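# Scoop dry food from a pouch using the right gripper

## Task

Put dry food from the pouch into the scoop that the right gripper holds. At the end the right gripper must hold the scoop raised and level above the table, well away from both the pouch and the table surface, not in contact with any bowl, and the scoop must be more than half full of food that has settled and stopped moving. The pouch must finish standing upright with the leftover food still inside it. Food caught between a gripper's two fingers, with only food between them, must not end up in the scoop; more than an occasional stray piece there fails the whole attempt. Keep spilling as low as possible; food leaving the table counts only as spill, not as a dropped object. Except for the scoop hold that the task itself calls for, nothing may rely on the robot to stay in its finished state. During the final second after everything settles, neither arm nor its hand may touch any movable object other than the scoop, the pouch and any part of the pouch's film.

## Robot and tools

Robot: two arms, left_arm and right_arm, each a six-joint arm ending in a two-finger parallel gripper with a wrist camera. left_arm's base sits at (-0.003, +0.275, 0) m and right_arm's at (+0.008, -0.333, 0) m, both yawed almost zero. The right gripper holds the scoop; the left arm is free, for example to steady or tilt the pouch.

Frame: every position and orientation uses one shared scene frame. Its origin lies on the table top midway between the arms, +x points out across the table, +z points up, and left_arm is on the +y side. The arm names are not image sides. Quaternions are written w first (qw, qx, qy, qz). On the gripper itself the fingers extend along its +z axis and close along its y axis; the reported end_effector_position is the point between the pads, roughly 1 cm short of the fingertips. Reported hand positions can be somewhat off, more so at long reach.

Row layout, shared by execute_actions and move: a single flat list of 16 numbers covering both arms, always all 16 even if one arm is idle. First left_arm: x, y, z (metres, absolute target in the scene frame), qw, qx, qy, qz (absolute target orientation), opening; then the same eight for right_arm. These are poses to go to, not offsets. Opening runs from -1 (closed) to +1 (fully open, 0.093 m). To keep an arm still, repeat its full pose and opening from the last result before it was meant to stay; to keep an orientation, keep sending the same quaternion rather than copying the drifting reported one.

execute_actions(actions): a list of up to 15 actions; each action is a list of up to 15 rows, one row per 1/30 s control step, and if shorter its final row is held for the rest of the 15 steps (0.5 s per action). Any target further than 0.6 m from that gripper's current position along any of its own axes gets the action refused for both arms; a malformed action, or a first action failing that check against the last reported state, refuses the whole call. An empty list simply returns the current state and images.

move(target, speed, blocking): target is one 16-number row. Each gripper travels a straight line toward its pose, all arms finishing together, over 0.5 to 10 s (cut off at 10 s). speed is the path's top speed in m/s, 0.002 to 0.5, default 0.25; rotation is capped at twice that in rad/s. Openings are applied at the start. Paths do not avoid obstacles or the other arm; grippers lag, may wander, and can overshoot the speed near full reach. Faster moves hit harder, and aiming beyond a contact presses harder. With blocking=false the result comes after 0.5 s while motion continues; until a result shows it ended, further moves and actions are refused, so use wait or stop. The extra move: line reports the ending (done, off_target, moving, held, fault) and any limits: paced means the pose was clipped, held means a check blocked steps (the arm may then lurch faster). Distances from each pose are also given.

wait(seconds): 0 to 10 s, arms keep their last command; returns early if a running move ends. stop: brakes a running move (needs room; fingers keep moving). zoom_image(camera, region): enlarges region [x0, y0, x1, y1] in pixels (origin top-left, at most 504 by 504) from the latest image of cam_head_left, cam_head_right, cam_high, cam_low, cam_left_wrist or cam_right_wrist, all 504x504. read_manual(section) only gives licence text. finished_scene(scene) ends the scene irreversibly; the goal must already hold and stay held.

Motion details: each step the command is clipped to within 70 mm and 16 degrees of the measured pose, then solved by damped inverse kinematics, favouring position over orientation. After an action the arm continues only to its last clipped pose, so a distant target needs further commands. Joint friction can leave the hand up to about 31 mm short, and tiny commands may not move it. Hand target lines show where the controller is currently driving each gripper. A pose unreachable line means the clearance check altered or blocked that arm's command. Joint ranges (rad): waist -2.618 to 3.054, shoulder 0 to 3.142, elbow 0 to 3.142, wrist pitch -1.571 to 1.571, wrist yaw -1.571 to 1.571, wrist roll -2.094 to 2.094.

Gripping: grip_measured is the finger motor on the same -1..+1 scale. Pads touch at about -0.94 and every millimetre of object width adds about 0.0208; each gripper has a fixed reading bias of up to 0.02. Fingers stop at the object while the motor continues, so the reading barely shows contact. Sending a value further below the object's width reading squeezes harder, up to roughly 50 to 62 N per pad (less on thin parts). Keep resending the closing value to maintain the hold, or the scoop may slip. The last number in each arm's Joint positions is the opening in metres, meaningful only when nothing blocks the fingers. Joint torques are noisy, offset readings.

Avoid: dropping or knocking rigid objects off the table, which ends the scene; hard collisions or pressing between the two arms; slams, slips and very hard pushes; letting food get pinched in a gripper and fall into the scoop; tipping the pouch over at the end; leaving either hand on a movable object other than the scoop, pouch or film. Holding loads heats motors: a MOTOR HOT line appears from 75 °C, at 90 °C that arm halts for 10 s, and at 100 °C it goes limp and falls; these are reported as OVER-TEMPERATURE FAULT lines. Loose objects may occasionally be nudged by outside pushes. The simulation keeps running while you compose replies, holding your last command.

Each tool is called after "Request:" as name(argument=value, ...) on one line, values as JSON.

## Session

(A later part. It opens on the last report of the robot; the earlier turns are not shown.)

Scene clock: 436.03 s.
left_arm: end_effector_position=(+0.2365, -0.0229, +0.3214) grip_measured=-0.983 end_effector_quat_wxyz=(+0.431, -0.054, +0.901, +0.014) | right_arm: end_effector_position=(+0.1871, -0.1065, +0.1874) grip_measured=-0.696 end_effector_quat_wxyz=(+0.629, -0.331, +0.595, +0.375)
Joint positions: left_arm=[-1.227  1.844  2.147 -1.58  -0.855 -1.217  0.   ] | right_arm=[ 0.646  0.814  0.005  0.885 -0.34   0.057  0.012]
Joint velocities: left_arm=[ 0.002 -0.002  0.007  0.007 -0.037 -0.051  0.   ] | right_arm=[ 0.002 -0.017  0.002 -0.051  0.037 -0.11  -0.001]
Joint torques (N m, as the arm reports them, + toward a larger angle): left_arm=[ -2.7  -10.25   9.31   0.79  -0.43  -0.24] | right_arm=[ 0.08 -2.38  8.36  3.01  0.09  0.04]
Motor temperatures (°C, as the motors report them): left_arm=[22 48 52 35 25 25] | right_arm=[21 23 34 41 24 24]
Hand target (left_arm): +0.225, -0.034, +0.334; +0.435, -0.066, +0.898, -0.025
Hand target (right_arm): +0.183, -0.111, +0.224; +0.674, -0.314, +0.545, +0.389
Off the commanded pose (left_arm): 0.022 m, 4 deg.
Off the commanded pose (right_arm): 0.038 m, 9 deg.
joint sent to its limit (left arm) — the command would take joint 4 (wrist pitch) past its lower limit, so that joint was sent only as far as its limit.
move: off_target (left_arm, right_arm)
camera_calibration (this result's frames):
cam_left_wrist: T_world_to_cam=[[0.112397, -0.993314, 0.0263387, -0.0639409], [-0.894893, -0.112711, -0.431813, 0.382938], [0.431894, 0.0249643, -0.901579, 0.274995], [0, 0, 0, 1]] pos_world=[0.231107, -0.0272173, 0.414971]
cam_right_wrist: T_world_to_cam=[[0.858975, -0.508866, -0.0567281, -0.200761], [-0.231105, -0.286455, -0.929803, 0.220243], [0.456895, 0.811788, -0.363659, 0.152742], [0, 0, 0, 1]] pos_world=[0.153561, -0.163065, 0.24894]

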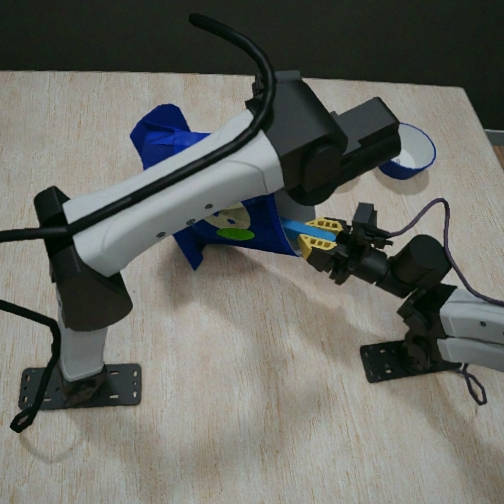

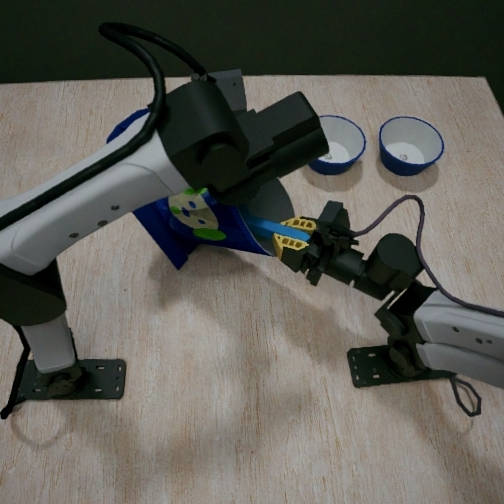

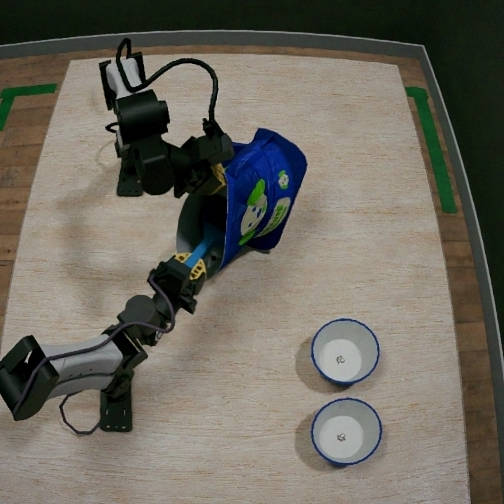

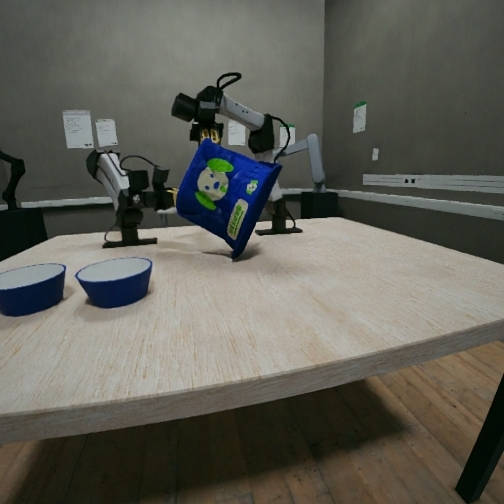

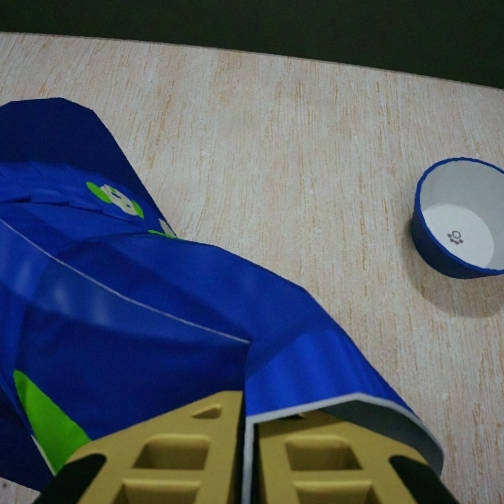

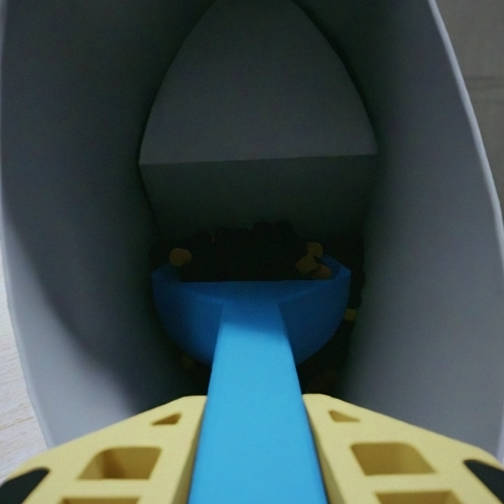

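Request:
move(target=[0.262,0.022,0.35,0.40,-0.06,0.915,0.0,-1,0.184,-0.112,0.225,0.675,-0.313,0.542,0.39,-1], speed=0.03)

Scene clock: 441.23 s.
left_arm: end_effector_position=(+0.2713, +0.0180, +0.3278) grip_measured=-0.983 end_effector_quat_wxyz=(+0.392, -0.046, +0.918, +0.040) | right_arm: end_effector_position=(+0.1859, -0.1079, +0.2035) grip_measured=-0.696 end_effector_quat_wxyz=(+0.650, -0.323, +0.572, +0.383)
Joint positions: left_arm=[-1.056  1.808  2.171 -1.58  -0.745 -1.021  0.   ] | right_arm=[ 0.646  0.813  0.005  0.953 -0.338  0.067  0.012]
Joint velocities: left_arm=[ 0.002 -0.007  0.002  0.022  0.007  0.022  0.   ] | right_arm=[-0.012 -0.007  0.002 -0.037  0.007  0.066 -0.   ]
Joint torques (N m, as the arm reports them, + toward a larger angle): left_arm=[ -0.58 -13.71   8.06   0.92  -0.2    0.02] | right_arm=[-0.18 -2.02  8.2   2.4   0.08 -0.05]
Motor temperatures (°C, as the motors report them): left_arm=[22 48 52 35 25 24] | right_arm=[21 23 34 43 24 24]
Hand target (left_arm): +0.263, +0.022, +0.349; +0.398, -0.059, +0.915, -0.002
Hand target (right_arm): +0.184, -0.112, +0.224; +0.675, -0.313, +0.543, +0.389
Off the commanded pose (left_arm): 0.024 m, 5 deg.
Off the commanded pose (right_arm): 0.022 m, 5 deg.
joint sent to its limit (left arm) — the command would take joint 4 (wrist pitch) past its lower limit, so that joint was sent only as far as its limit.
move: off_target (left_arm, right_arm)
camera_calibration (this result's frames):
cam_left_wrist: T_world_to_cam=[[0.118671, -0.992423, -0.031827, -0.0100213], [-0.928768, -0.0996096, -0.357027, 0.405888], [0.351151, 0.0719286, -0.933552, 0.296288], [0, 0, 0, 1]] pos_world=[0.274123, 0.00917335, 0.421194]
cam_right_wrist: T_world_to_cam=[[0.860975, -0.506701, -0.0444616, -0.202144], [-0.189873, -0.23907, -0.952257, 0.236574], [0.47188, 0.828311, -0.302042, 0.146658], [0, 0, 0, 1]] pos_world=[0.149755, -0.167347, 0.260589]

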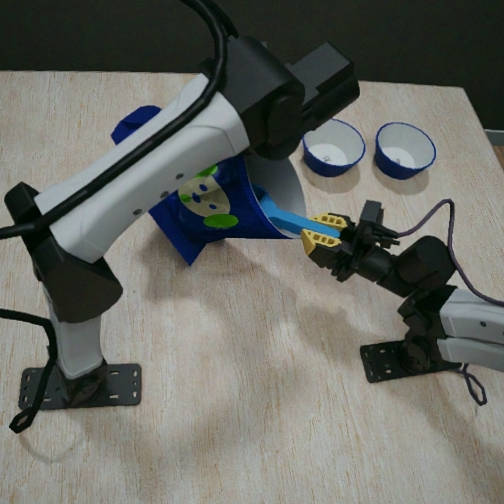

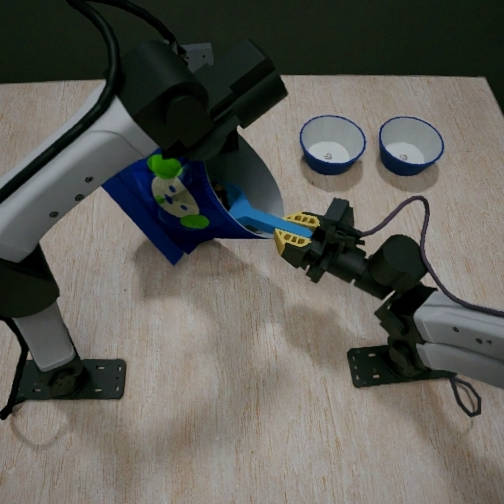

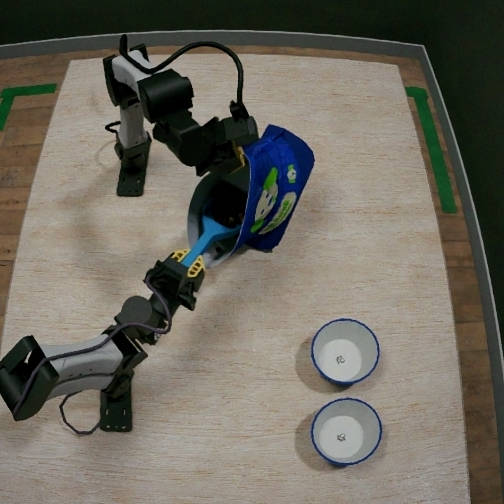

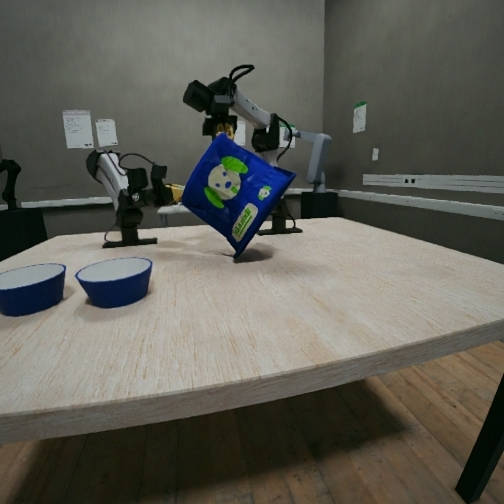

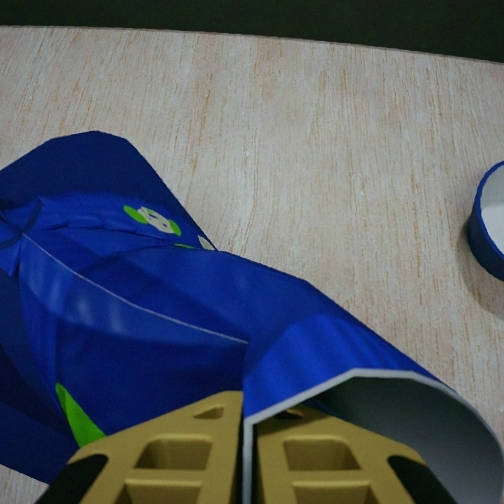

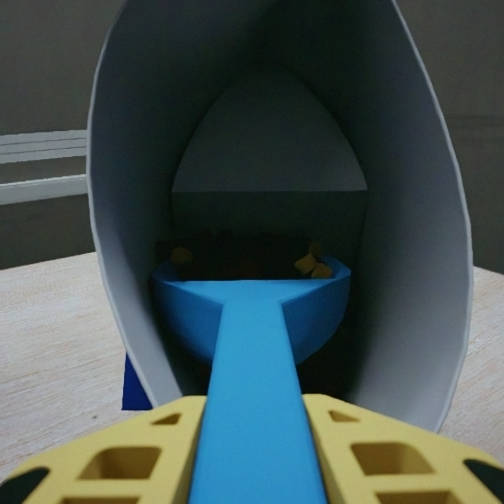

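Request:
move(target=[0.295,0.075,0.355,0.36,-0.04,0.932,0.0,-1,0.186,-0.108,0.265,0.68,-0.31,0.537,0.392,-1], speed=0.03)

Scene clock: 446.50 s.
left_arm: end_effector_position=(+0.2954, +0.0718, +0.3121) grip_measured=-0.983 end_effector_quat_wxyz=(+0.294, -0.017, +0.955, +0.041) | right_arm: end_effector_position=(+0.1876, -0.1074, +0.2515) grip_measured=-0.696 end_effector_quat_wxyz=(+0.669, -0.316, +0.550, +0.387)
Joint positions: left_arm=[-0.812  1.747  2.126 -1.579 -0.488 -0.759  0.   ] | right_arm=[ 0.646  0.68   0.133  0.754 -0.334  0.071  0.012]
Joint velocities: left_arm=[-0.007 -0.002  0.002  0.095  0.022 -0.007  0.   ] | right_arm=[-0.007 -0.002  0.007 -0.081 -0.037  0.022 -0.001]
Joint torques (N m, as the arm reports them, + toward a larger angle): left_arm=[ -0.88 -15.26   8.6    1.43  -0.69   0.  ] | right_arm=[ 1.   -0.95  9.8   1.97  0.16 -0.03]
Motor temperatures (°C, as the motors report them): left_arm=[22 49 51 36 25 24] | right_arm=[21 23 35 43 24 24]
Hand target (left_arm): +0.294, +0.077, +0.354; +0.356, -0.042, +0.934, -0.004
Hand target (right_arm): +0.185, -0.108, +0.265; +0.680, -0.309, +0.537, +0.392
Off the commanded pose (left_arm): 0.043 m, 10 deg.
Off the commanded pose (right_arm): 0.014 m, 2 deg.
move: off_target (left_arm, right_arm)
camera_calibration (this result's frames):
cam_left_wrist: T_world_to_cam=[[0.059596, -0.996175, -0.0639037, 0.0677724], [-0.986714, -0.0490952, -0.15487, 0.378414], [0.151141, 0.0722843, -0.985866, 0.344661], [0, 0, 0, 1]] pos_world=[0.317255, 0.0611778, 0.402726]
cam_right_wrist: T_world_to_cam=[[0.860631, -0.508402, -0.0290164, -0.20523], [-0.149125, -0.197138, -0.968968, 0.28377], [0.486905, 0.83825, -0.245478, 0.143959], [0, 0, 0, 1]] pos_world=[0.14885, -0.169072, 0.304348]

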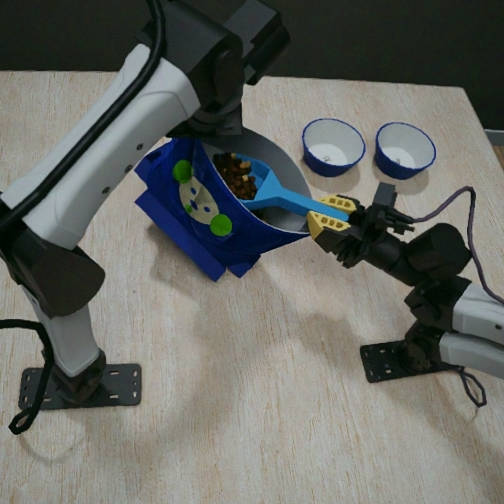

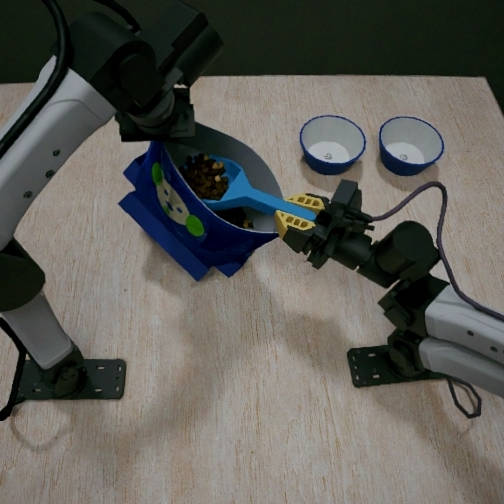

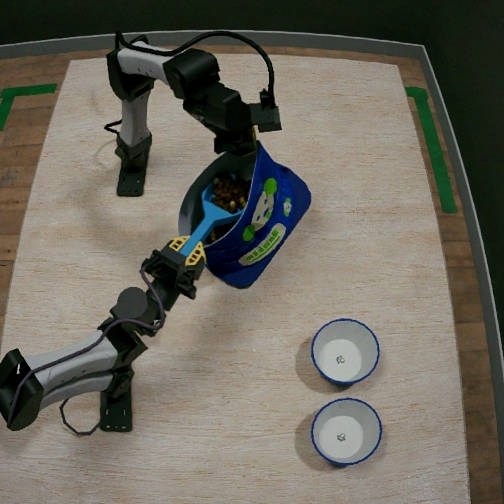

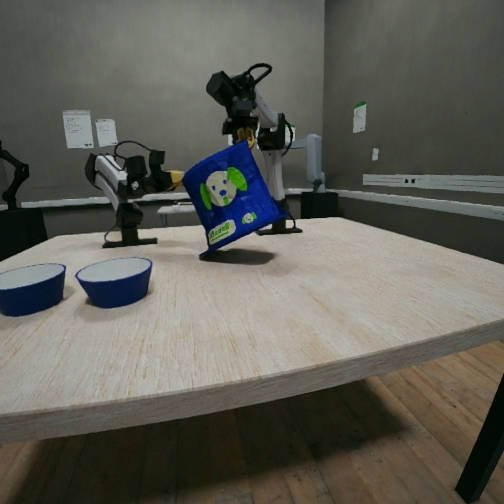

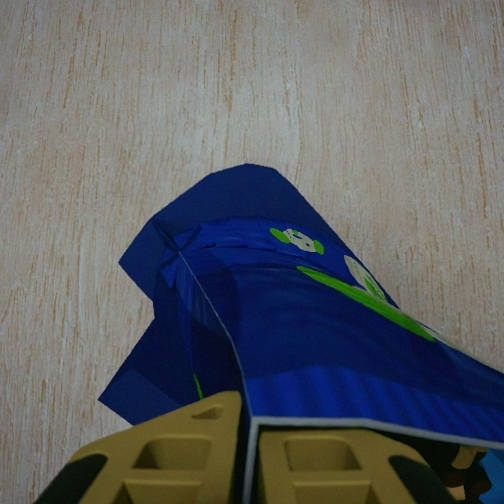

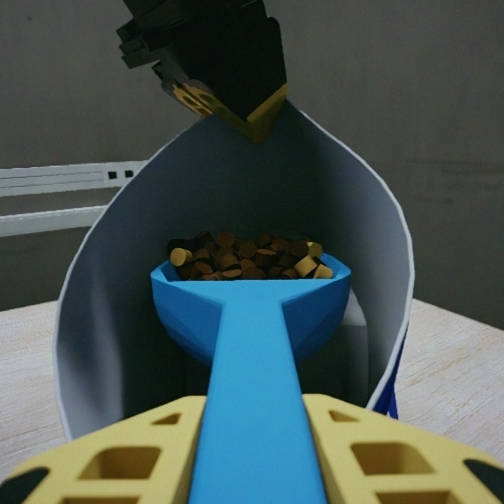

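Request:
move(target=[0.335,0.145,0.31,0.27,0,0.963,0.0,-1,0.18,-0.118,0.32,0.69,-0.302,0.523,0.398,-1], speed=0.03)

Request:
move(target=[0.355,0.19,0.23,0.26,0,0.966,0.0,-1,0.18,-0.118,0.35,0.69,-0.302,0.523,0.398,-1], speed=0.03)

Scene clock: 454.07 s.
left_arm: end_effector_position=(+0.3182, +0.1430, +0.2607) grip_measured=-0.983 end_effector_quat_wxyz=(+0.165, +0.015, +0.986, +0.033) | right_arm: end_effector_position=(+0.1833, -0.1127, +0.2950) grip_measured=-0.696 end_effector_quat_wxyz=(+0.668, -0.310, +0.551, +0.392)
Joint positions: left_arm=[-0.485  1.718  1.957 -1.542 -0.209 -0.431  0.   ] | right_arm=[ 0.639  0.561  0.287  0.487 -0.338  0.09   0.012]
Joint velocities: left_arm=[-0.017 -0.007 -0.012  0.037  0.007  0.022  0.   ] | right_arm=[ 0.007 -0.017  0.022 -0.037 -0.037 -0.022 -0.001]
Joint torques (N m, as the arm reports them, + toward a larger angle): left_arm=[  0.84 -17.19   8.7    1.78  -0.39   0.19] | right_arm=[-0.61 -0.86 10.9   2.18  0.03 -0.02]
Motor temperatures (°C, as the motors report them): left_arm=[22 50 51 37 25 24] | right_arm=[21 23 36 42 24 24]
Hand target (left_arm): +0.330, +0.147, +0.311; +0.266, -0.003, +0.964, -0.004
Hand target (right_arm): +0.179, -0.119, +0.320; +0.691, -0.302, +0.523, +0.398
Off the commanded pose (left_arm): 0.052 m, 13 deg.
Off the commanded pose (right_arm): 0.026 m, 4 deg.
move: off_target (left_arm, right_arm)
camera_calibration (this result's frames):
cam_left_wrist: T_world_to_cam=[[-0.0131406, -0.997609, -0.0678555, 0.158427], [-0.993598, 0.00541234, 0.112844, 0.32109], [-0.112207, 0.0689039, -0.991293, 0.371119], [0, 0, 0, 1]] pos_world=[0.362758, 0.130739, 0.342405]
cam_right_wrist: T_world_to_cam=[[0.860713, -0.50715, -0.0444064, -0.198288], [-0.15918, -0.185244, -0.969715, 0.327593], [0.483565, 0.841715, -0.24017, 0.160694], [0, 0, 0, 1]] pos_world=[0.145109, -0.175136, 0.34746]

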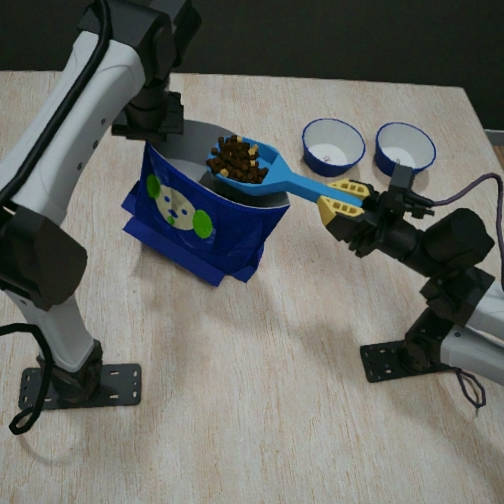

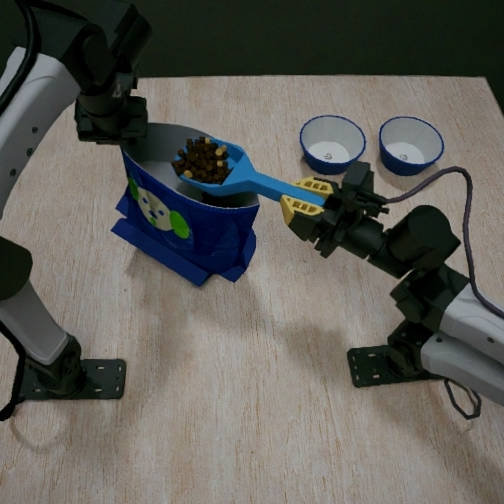

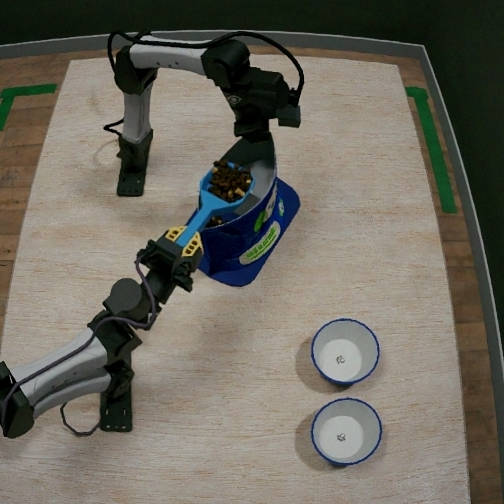

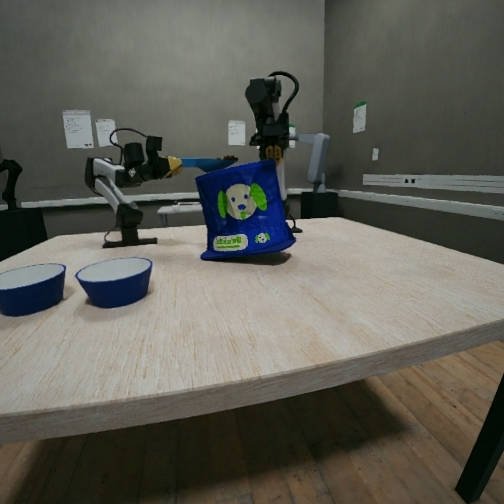

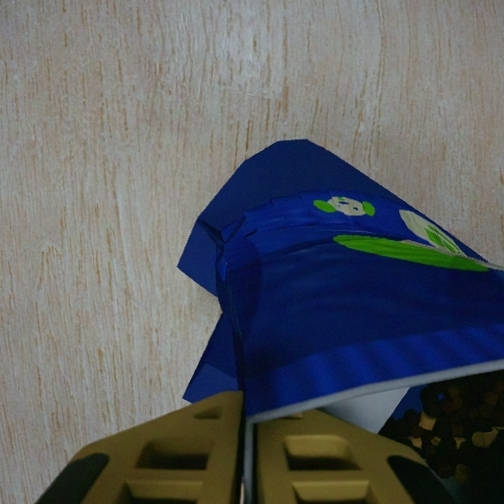

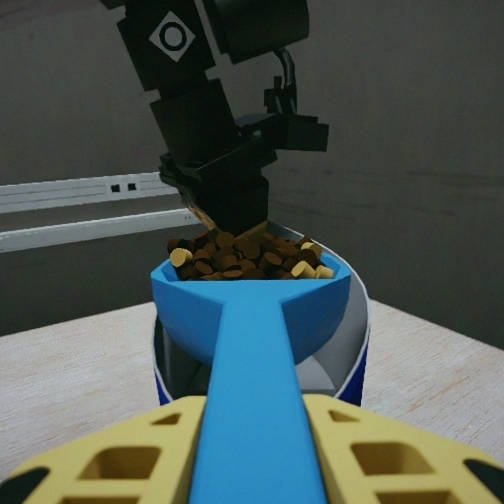

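Scene clock: 457.90 s.
left_arm: end_effector_position=(+0.3309, +0.1809, +0.2147) grip_measured=-0.983 end_effector_quat_wxyz=(+0.198, +0.012, +0.980, -0.009) | right_arm: end_effector_position=(+0.1820, -0.1135, +0.3277) grip_measured=-0.696 end_effector_quat_wxyz=(+0.671, -0.310, +0.547, +0.393)
Joint positions: left_arm=[-0.318  1.537  1.541 -1.188 -0.101 -0.278  0.   ] | right_arm=[ 0.639  0.561  0.407  0.378 -0.34   0.091  0.012]
Joint velocities: left_arm=[ 0.002  0.007 -0.012  0.037 -0.081  0.022  0.   ] | right_arm=[-0.002 -0.022 -0.012  0.066 -0.066  0.066 -0.001]
Joint torques (N m, as the arm reports them, + toward a larger angle): left_arm=[ 1.4  -9.91  6.    2.04 -0.47  0.24] | right_arm=[-0.69  0.21 10.9   2.17  0.04 -0.03]
Motor temperatures (°C, as the motors report them): left_arm=[21 50 50 38 25 24] | right_arm=[21 23 37 42 24 24]
Hand target (left_arm): +0.353, +0.190, +0.230; +0.257, -0.001, +0.966, -0.003
Hand target (right_arm): +0.179, -0.119, +0.349; +0.690, -0.302, +0.523, +0.398
Off the commanded pose (left_arm): 0.030 m, 8 deg.
Off the commanded pose (right_arm): 0.023 m, 4 deg.
move: off_target (left_arm, right_arm)
camera_calibration (this result's frames):
cam_left_wrist: T_world_to_cam=[[-0.0233864, -0.999587, 0.0166753, 0.178885], [-0.998658, 0.0241291, 0.0458241, 0.351364], [-0.0462075, -0.0155813, -0.99881, 0.319308], [0, 0, 0, 1]] pos_world=[0.36983, 0.175309, 0.299844]
cam_right_wrist: T_world_to_cam=[[0.861906, -0.505357, -0.0416333, -0.197049], [-0.151649, -0.178552, -0.972174, 0.359149], [0.483861, 0.844236, -0.230532, 0.166851], [0, 0, 0, 1]] pos_world=[0.14357, -0.176315, 0.379416]

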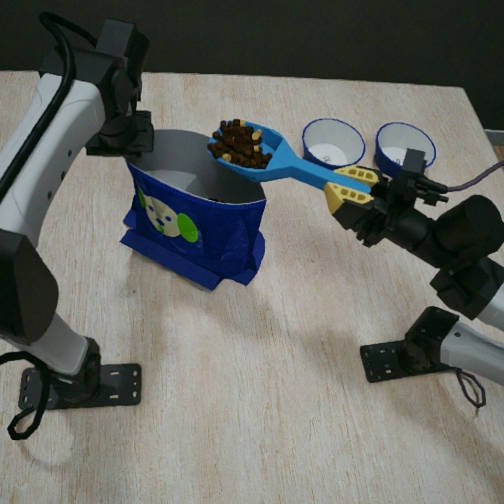

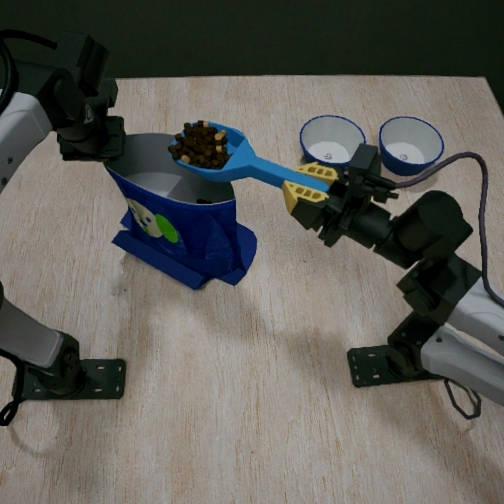

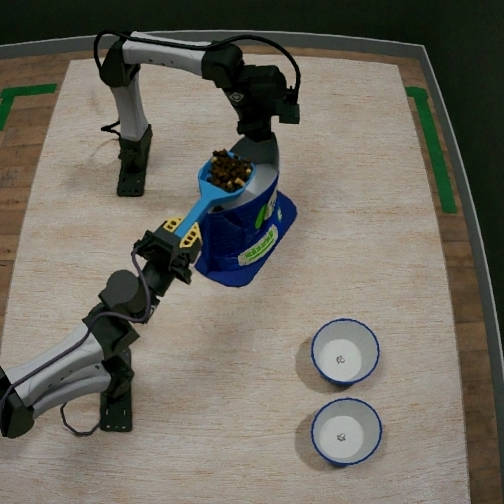

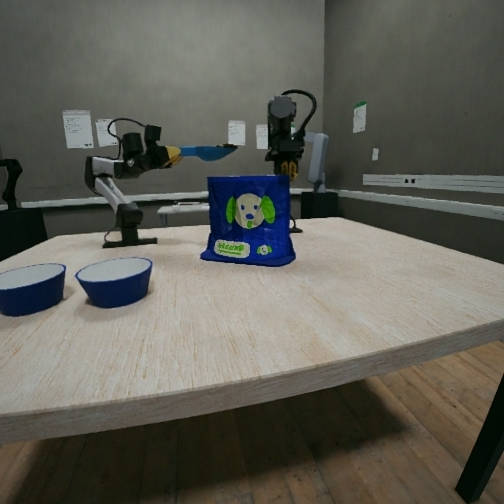

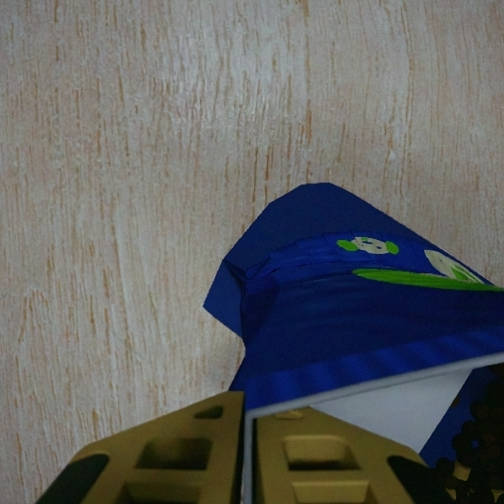

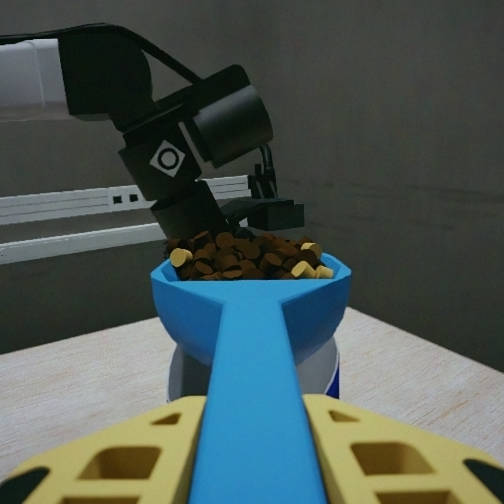

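Request:
zoom_image(camera="cam_head_right", region=[150, 100, 290, 200])

Request:
zoom_image(camera="cam_low", region=[130, 110, 270, 200])

Region (150, 100, 290, 200) of cam_head_right's 504x504 image, scaled by 3.600, with more detail than that image has; it fills the top 360 rows of this view, and the rest is white.

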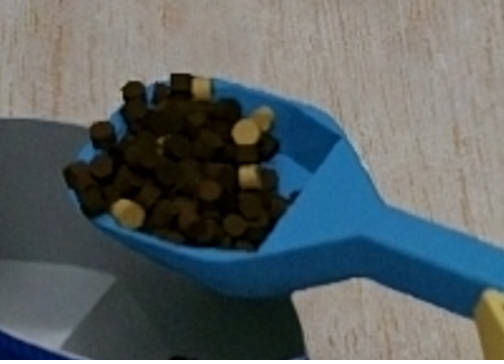

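Region (130, 110, 270, 200) of cam_low's 504x504 image, scaled by 3.600, with more detail than that image has; it fills the top 324 rows of this view, and the rest is white.

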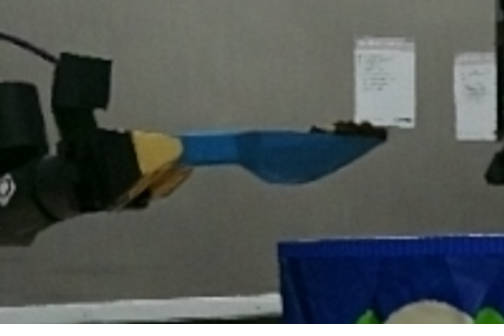

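Request:
move(target=[0.335,0.185,0.22,0.22,0,0.975,0.0,-1,0.18,-0.118,0.35,0.78,-0.217,0.376,0.45,-1], speed=0.08)

Request:
move(target=[0.335,0.185,0.22,0.22,0,0.975,0.0,-1,0.18,-0.118,0.35,0.68,-0.31,0.537,0.392,-1], speed=0.08)

Request:
zoom_image(camera="cam_head_right", region=[150, 90, 290, 190])

Request:
zoom_image(camera="cam_high", region=[170, 130, 290, 230])

Scene clock: 471.67 s.
left_arm: end_effector_position=(+0.3297, +0.1809, +0.2140) grip_measured=-0.983 end_effector_quat_wxyz=(+0.195, +0.007, +0.981, -0.011) | right_arm: end_effector_position=(+0.1831, -0.1159, +0.3479) grip_measured=-0.696 end_effector_quat_wxyz=(+0.778, -0.223, +0.387, +0.442)
Joint positions: left_arm=[-0.318  1.537  1.54  -1.193 -0.098 -0.289  0.   ] | right_arm=[ 0.696  0.987  0.193  1.458 -0.226  0.168  0.012]
Joint velocities: left_arm=[-0.007 -0.012  0.012  0.066 -0.066  0.022  0.   ] | right_arm=[ 0.012  0.027 -0.022  0.066 -0.022  0.022  0.   ]
Joint torques (N m, as the arm reports them, + toward a larger angle): left_arm=[-0.33 -9.64  5.74  1.41 -0.45  0.08] | right_arm=[ 1.19  0.09  6.6   1.79  0.23 -0.03]
Motor temperatures (°C, as the motors report them): left_arm=[21 48 48 41 25 24] | right_arm=[21 23 39 42 24 24]
Hand target (left_arm): +0.335, +0.185, +0.220; +0.220, +0.000, +0.976, -0.000
Hand target (right_arm): +0.180, -0.118, +0.350; +0.781, -0.215, +0.378, +0.448
Off the commanded pose (left_arm): 0.009 m, 3 deg.
Off the commanded pose (right_arm): 0.004 m, 2 deg.
move: off_target (left_arm)
camera_calibration (this result's frames):
cam_left_wrist: T_world_to_cam=[[-0.0140664, -0.999666, 0.0217024, 0.174674], [-0.99854, 0.0151758, 0.0518327, 0.350451], [-0.0521447, -0.0209417, -0.99842, 0.321476], [0, 0, 0, 1]] pos_world=[0.36916, 0.17603, 0.299012]
cam_right_wrist: T_world_to_cam=[[0.862045, -0.506306, -0.023095, -0.204924], [0.0809929, 0.182595, -0.979846, 0.380432], [0.500319, 0.842801, 0.198412, 0.0205909], [0, 0, 0, 1]] pos_world=[0.13554, -0.190573, 0.363947]

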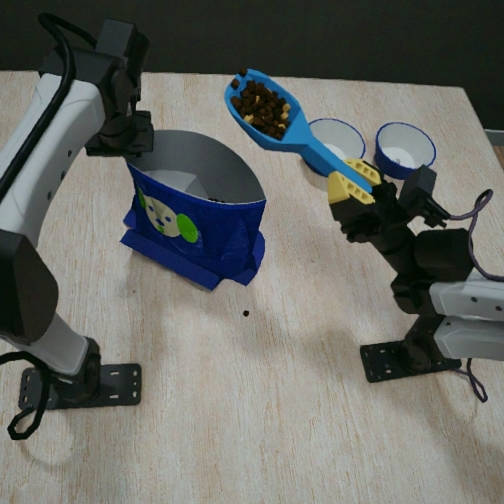

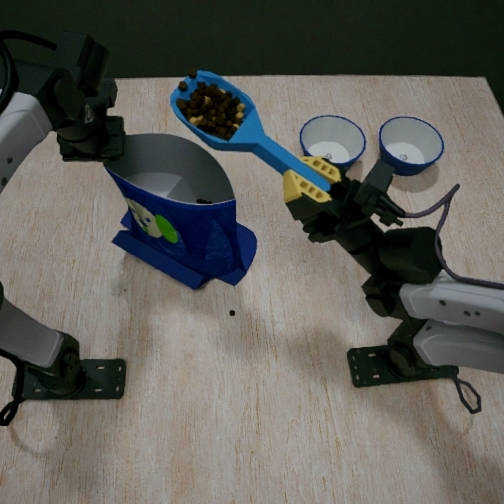

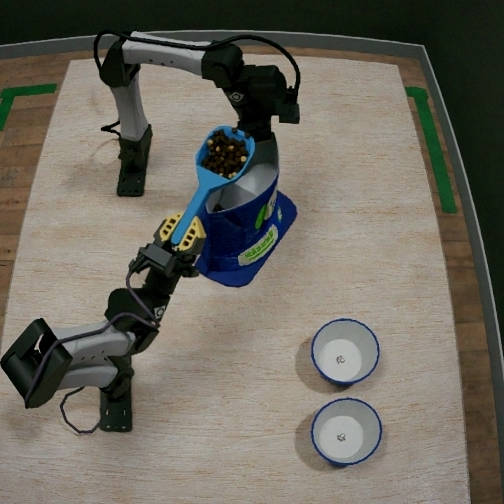

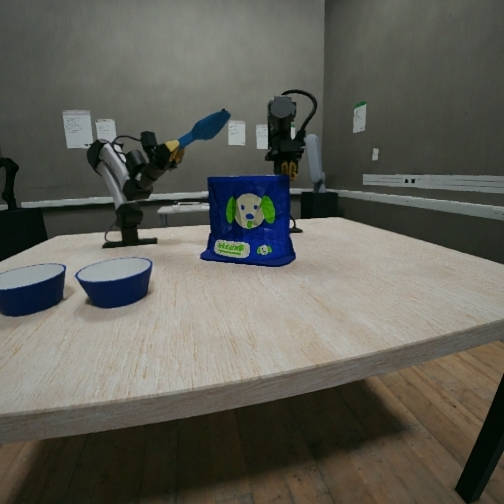

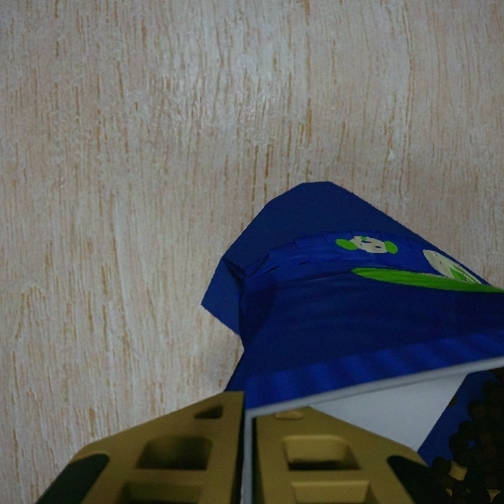

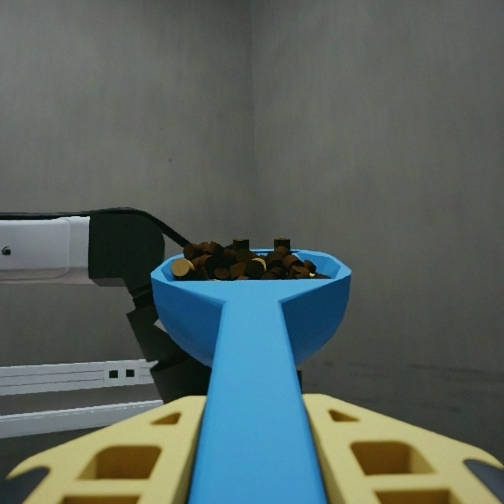

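Scene clock: 474.77 s.
left_arm: end_effector_position=(+0.3297, +0.1809, +0.2140) grip_measured=-0.983 end_effector_quat_wxyz=(+0.195, +0.007, +0.981, -0.011) | right_arm: end_effector_position=(+0.1851, -0.1115, +0.3249) grip_measured=-0.696 end_effector_quat_wxyz=(+0.653, -0.315, +0.566, +0.393)
Joint positions: left_arm=[-0.318  1.537  1.54  -1.193 -0.098 -0.289  0.   ] | right_arm=[ 0.625  0.576  0.447  0.302 -0.36   0.096  0.012]
Joint velocities: left_arm=[ 0.007 -0.002 -0.017  0.037  0.037  0.007  0.   ] | right_arm=[ 0.002 -0.007 -0.012  0.037 -0.037 -0.081 -0.001]
Joint torques (N m, as the arm reports them, + toward a larger angle): left_arm=[-0.33 -9.66  5.77  1.41 -0.45  0.08] | right_arm=[-0.59 -1.1  10.76  2.2   0.03 -0.18]
Motor temperatures (°C, as the motors report them): left_arm=[21 48 47 40 25 24] | right_arm=[21 23 39 42 24 24]
Hand target (left_arm): +0.335, +0.185, +0.220; +0.220, -0.000, +0.976, -0.000
Hand target (right_arm): +0.179, -0.118, +0.349; +0.679, -0.313, +0.535, +0.392
Off the commanded pose (left_arm): 0.009 m, 3 deg.
Off the commanded pose (right_arm): 0.026 m, 5 deg.
move: off_target (left_arm, right_arm)
camera_calibration (this result's frames):
cam_left_wrist: T_world_to_cam=[[-0.0137139, -0.999667, 0.0218484, 0.174527], [-0.998545, 0.0148315, 0.0518398, 0.350513], [-0.0521466, -0.0211057, -0.998416, 0.321505], [0, 0, 0, 1]] pos_world=[0.369162, 0.176056, 0.299012]
cam_right_wrist: T_world_to_cam=[[0.86365, -0.500407, -0.060842, -0.192346], [-0.190879, -0.212929, -0.958241, 0.356153], [0.466556, 0.839198, -0.279414, 0.181551], [0, 0, 0, 1]] pos_world=[0.149399, -0.172773, 0.380306]

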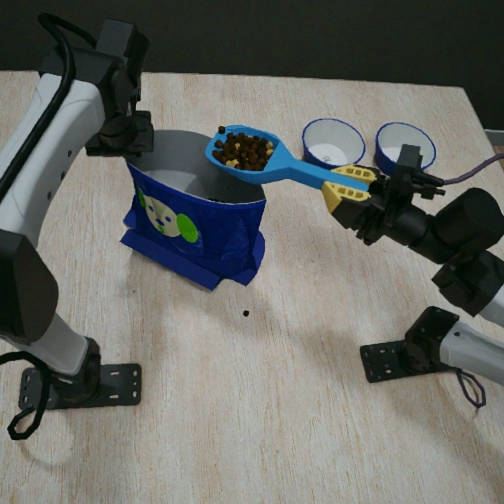

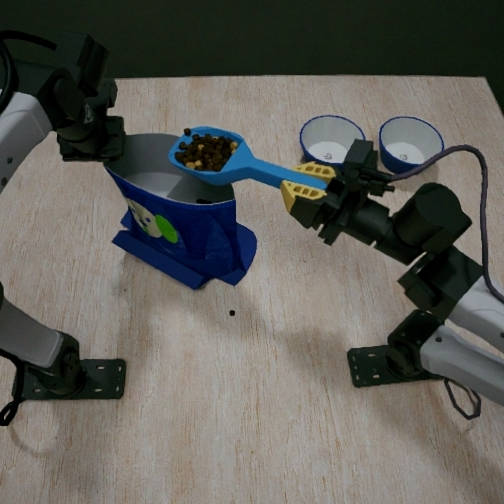

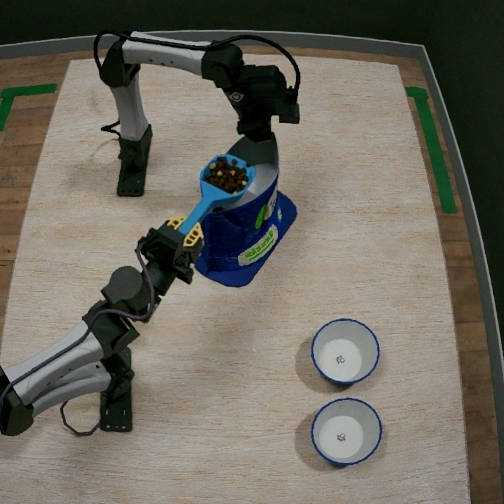

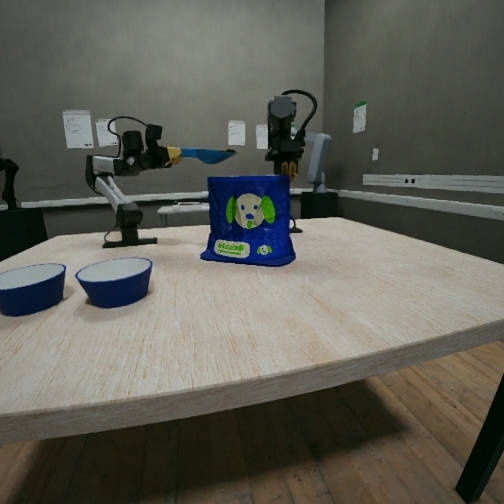

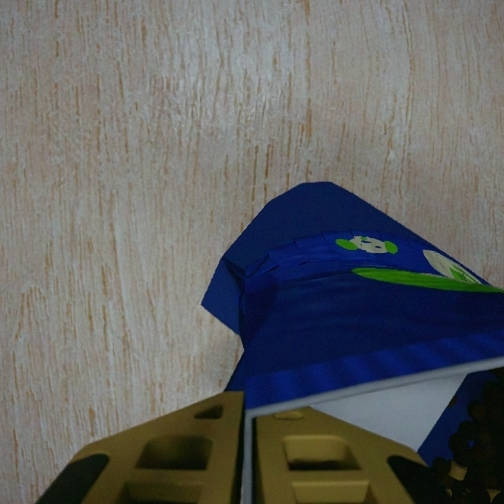

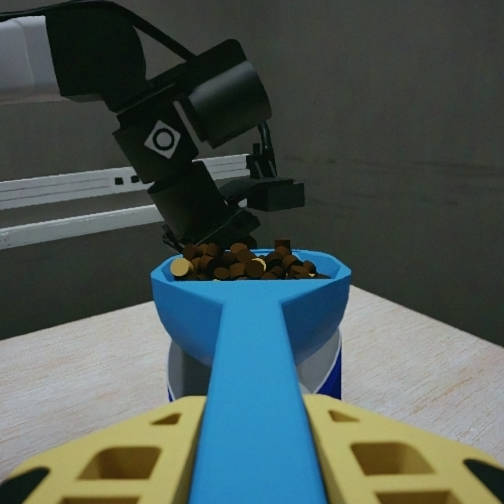

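Region (150, 90, 290, 190) of cam_head_right's 504x504 image, scaled by 3.600, with more detail than that image has; it fills the top 360 rows of this view, and the rest is white.

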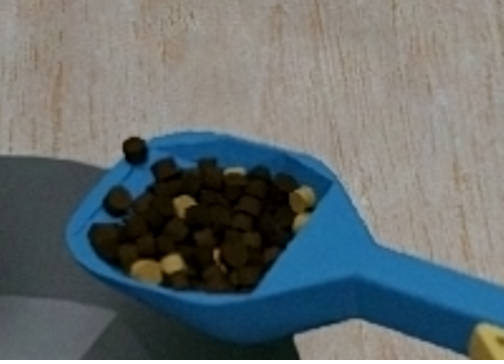

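Region (170, 130, 290, 230) of cam_high's 504x504 image, scaled by 4.200, with more detail than that image has.

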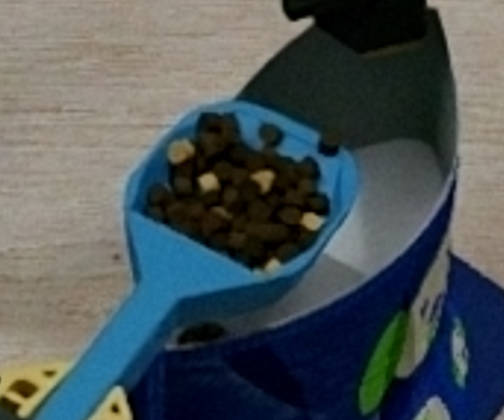

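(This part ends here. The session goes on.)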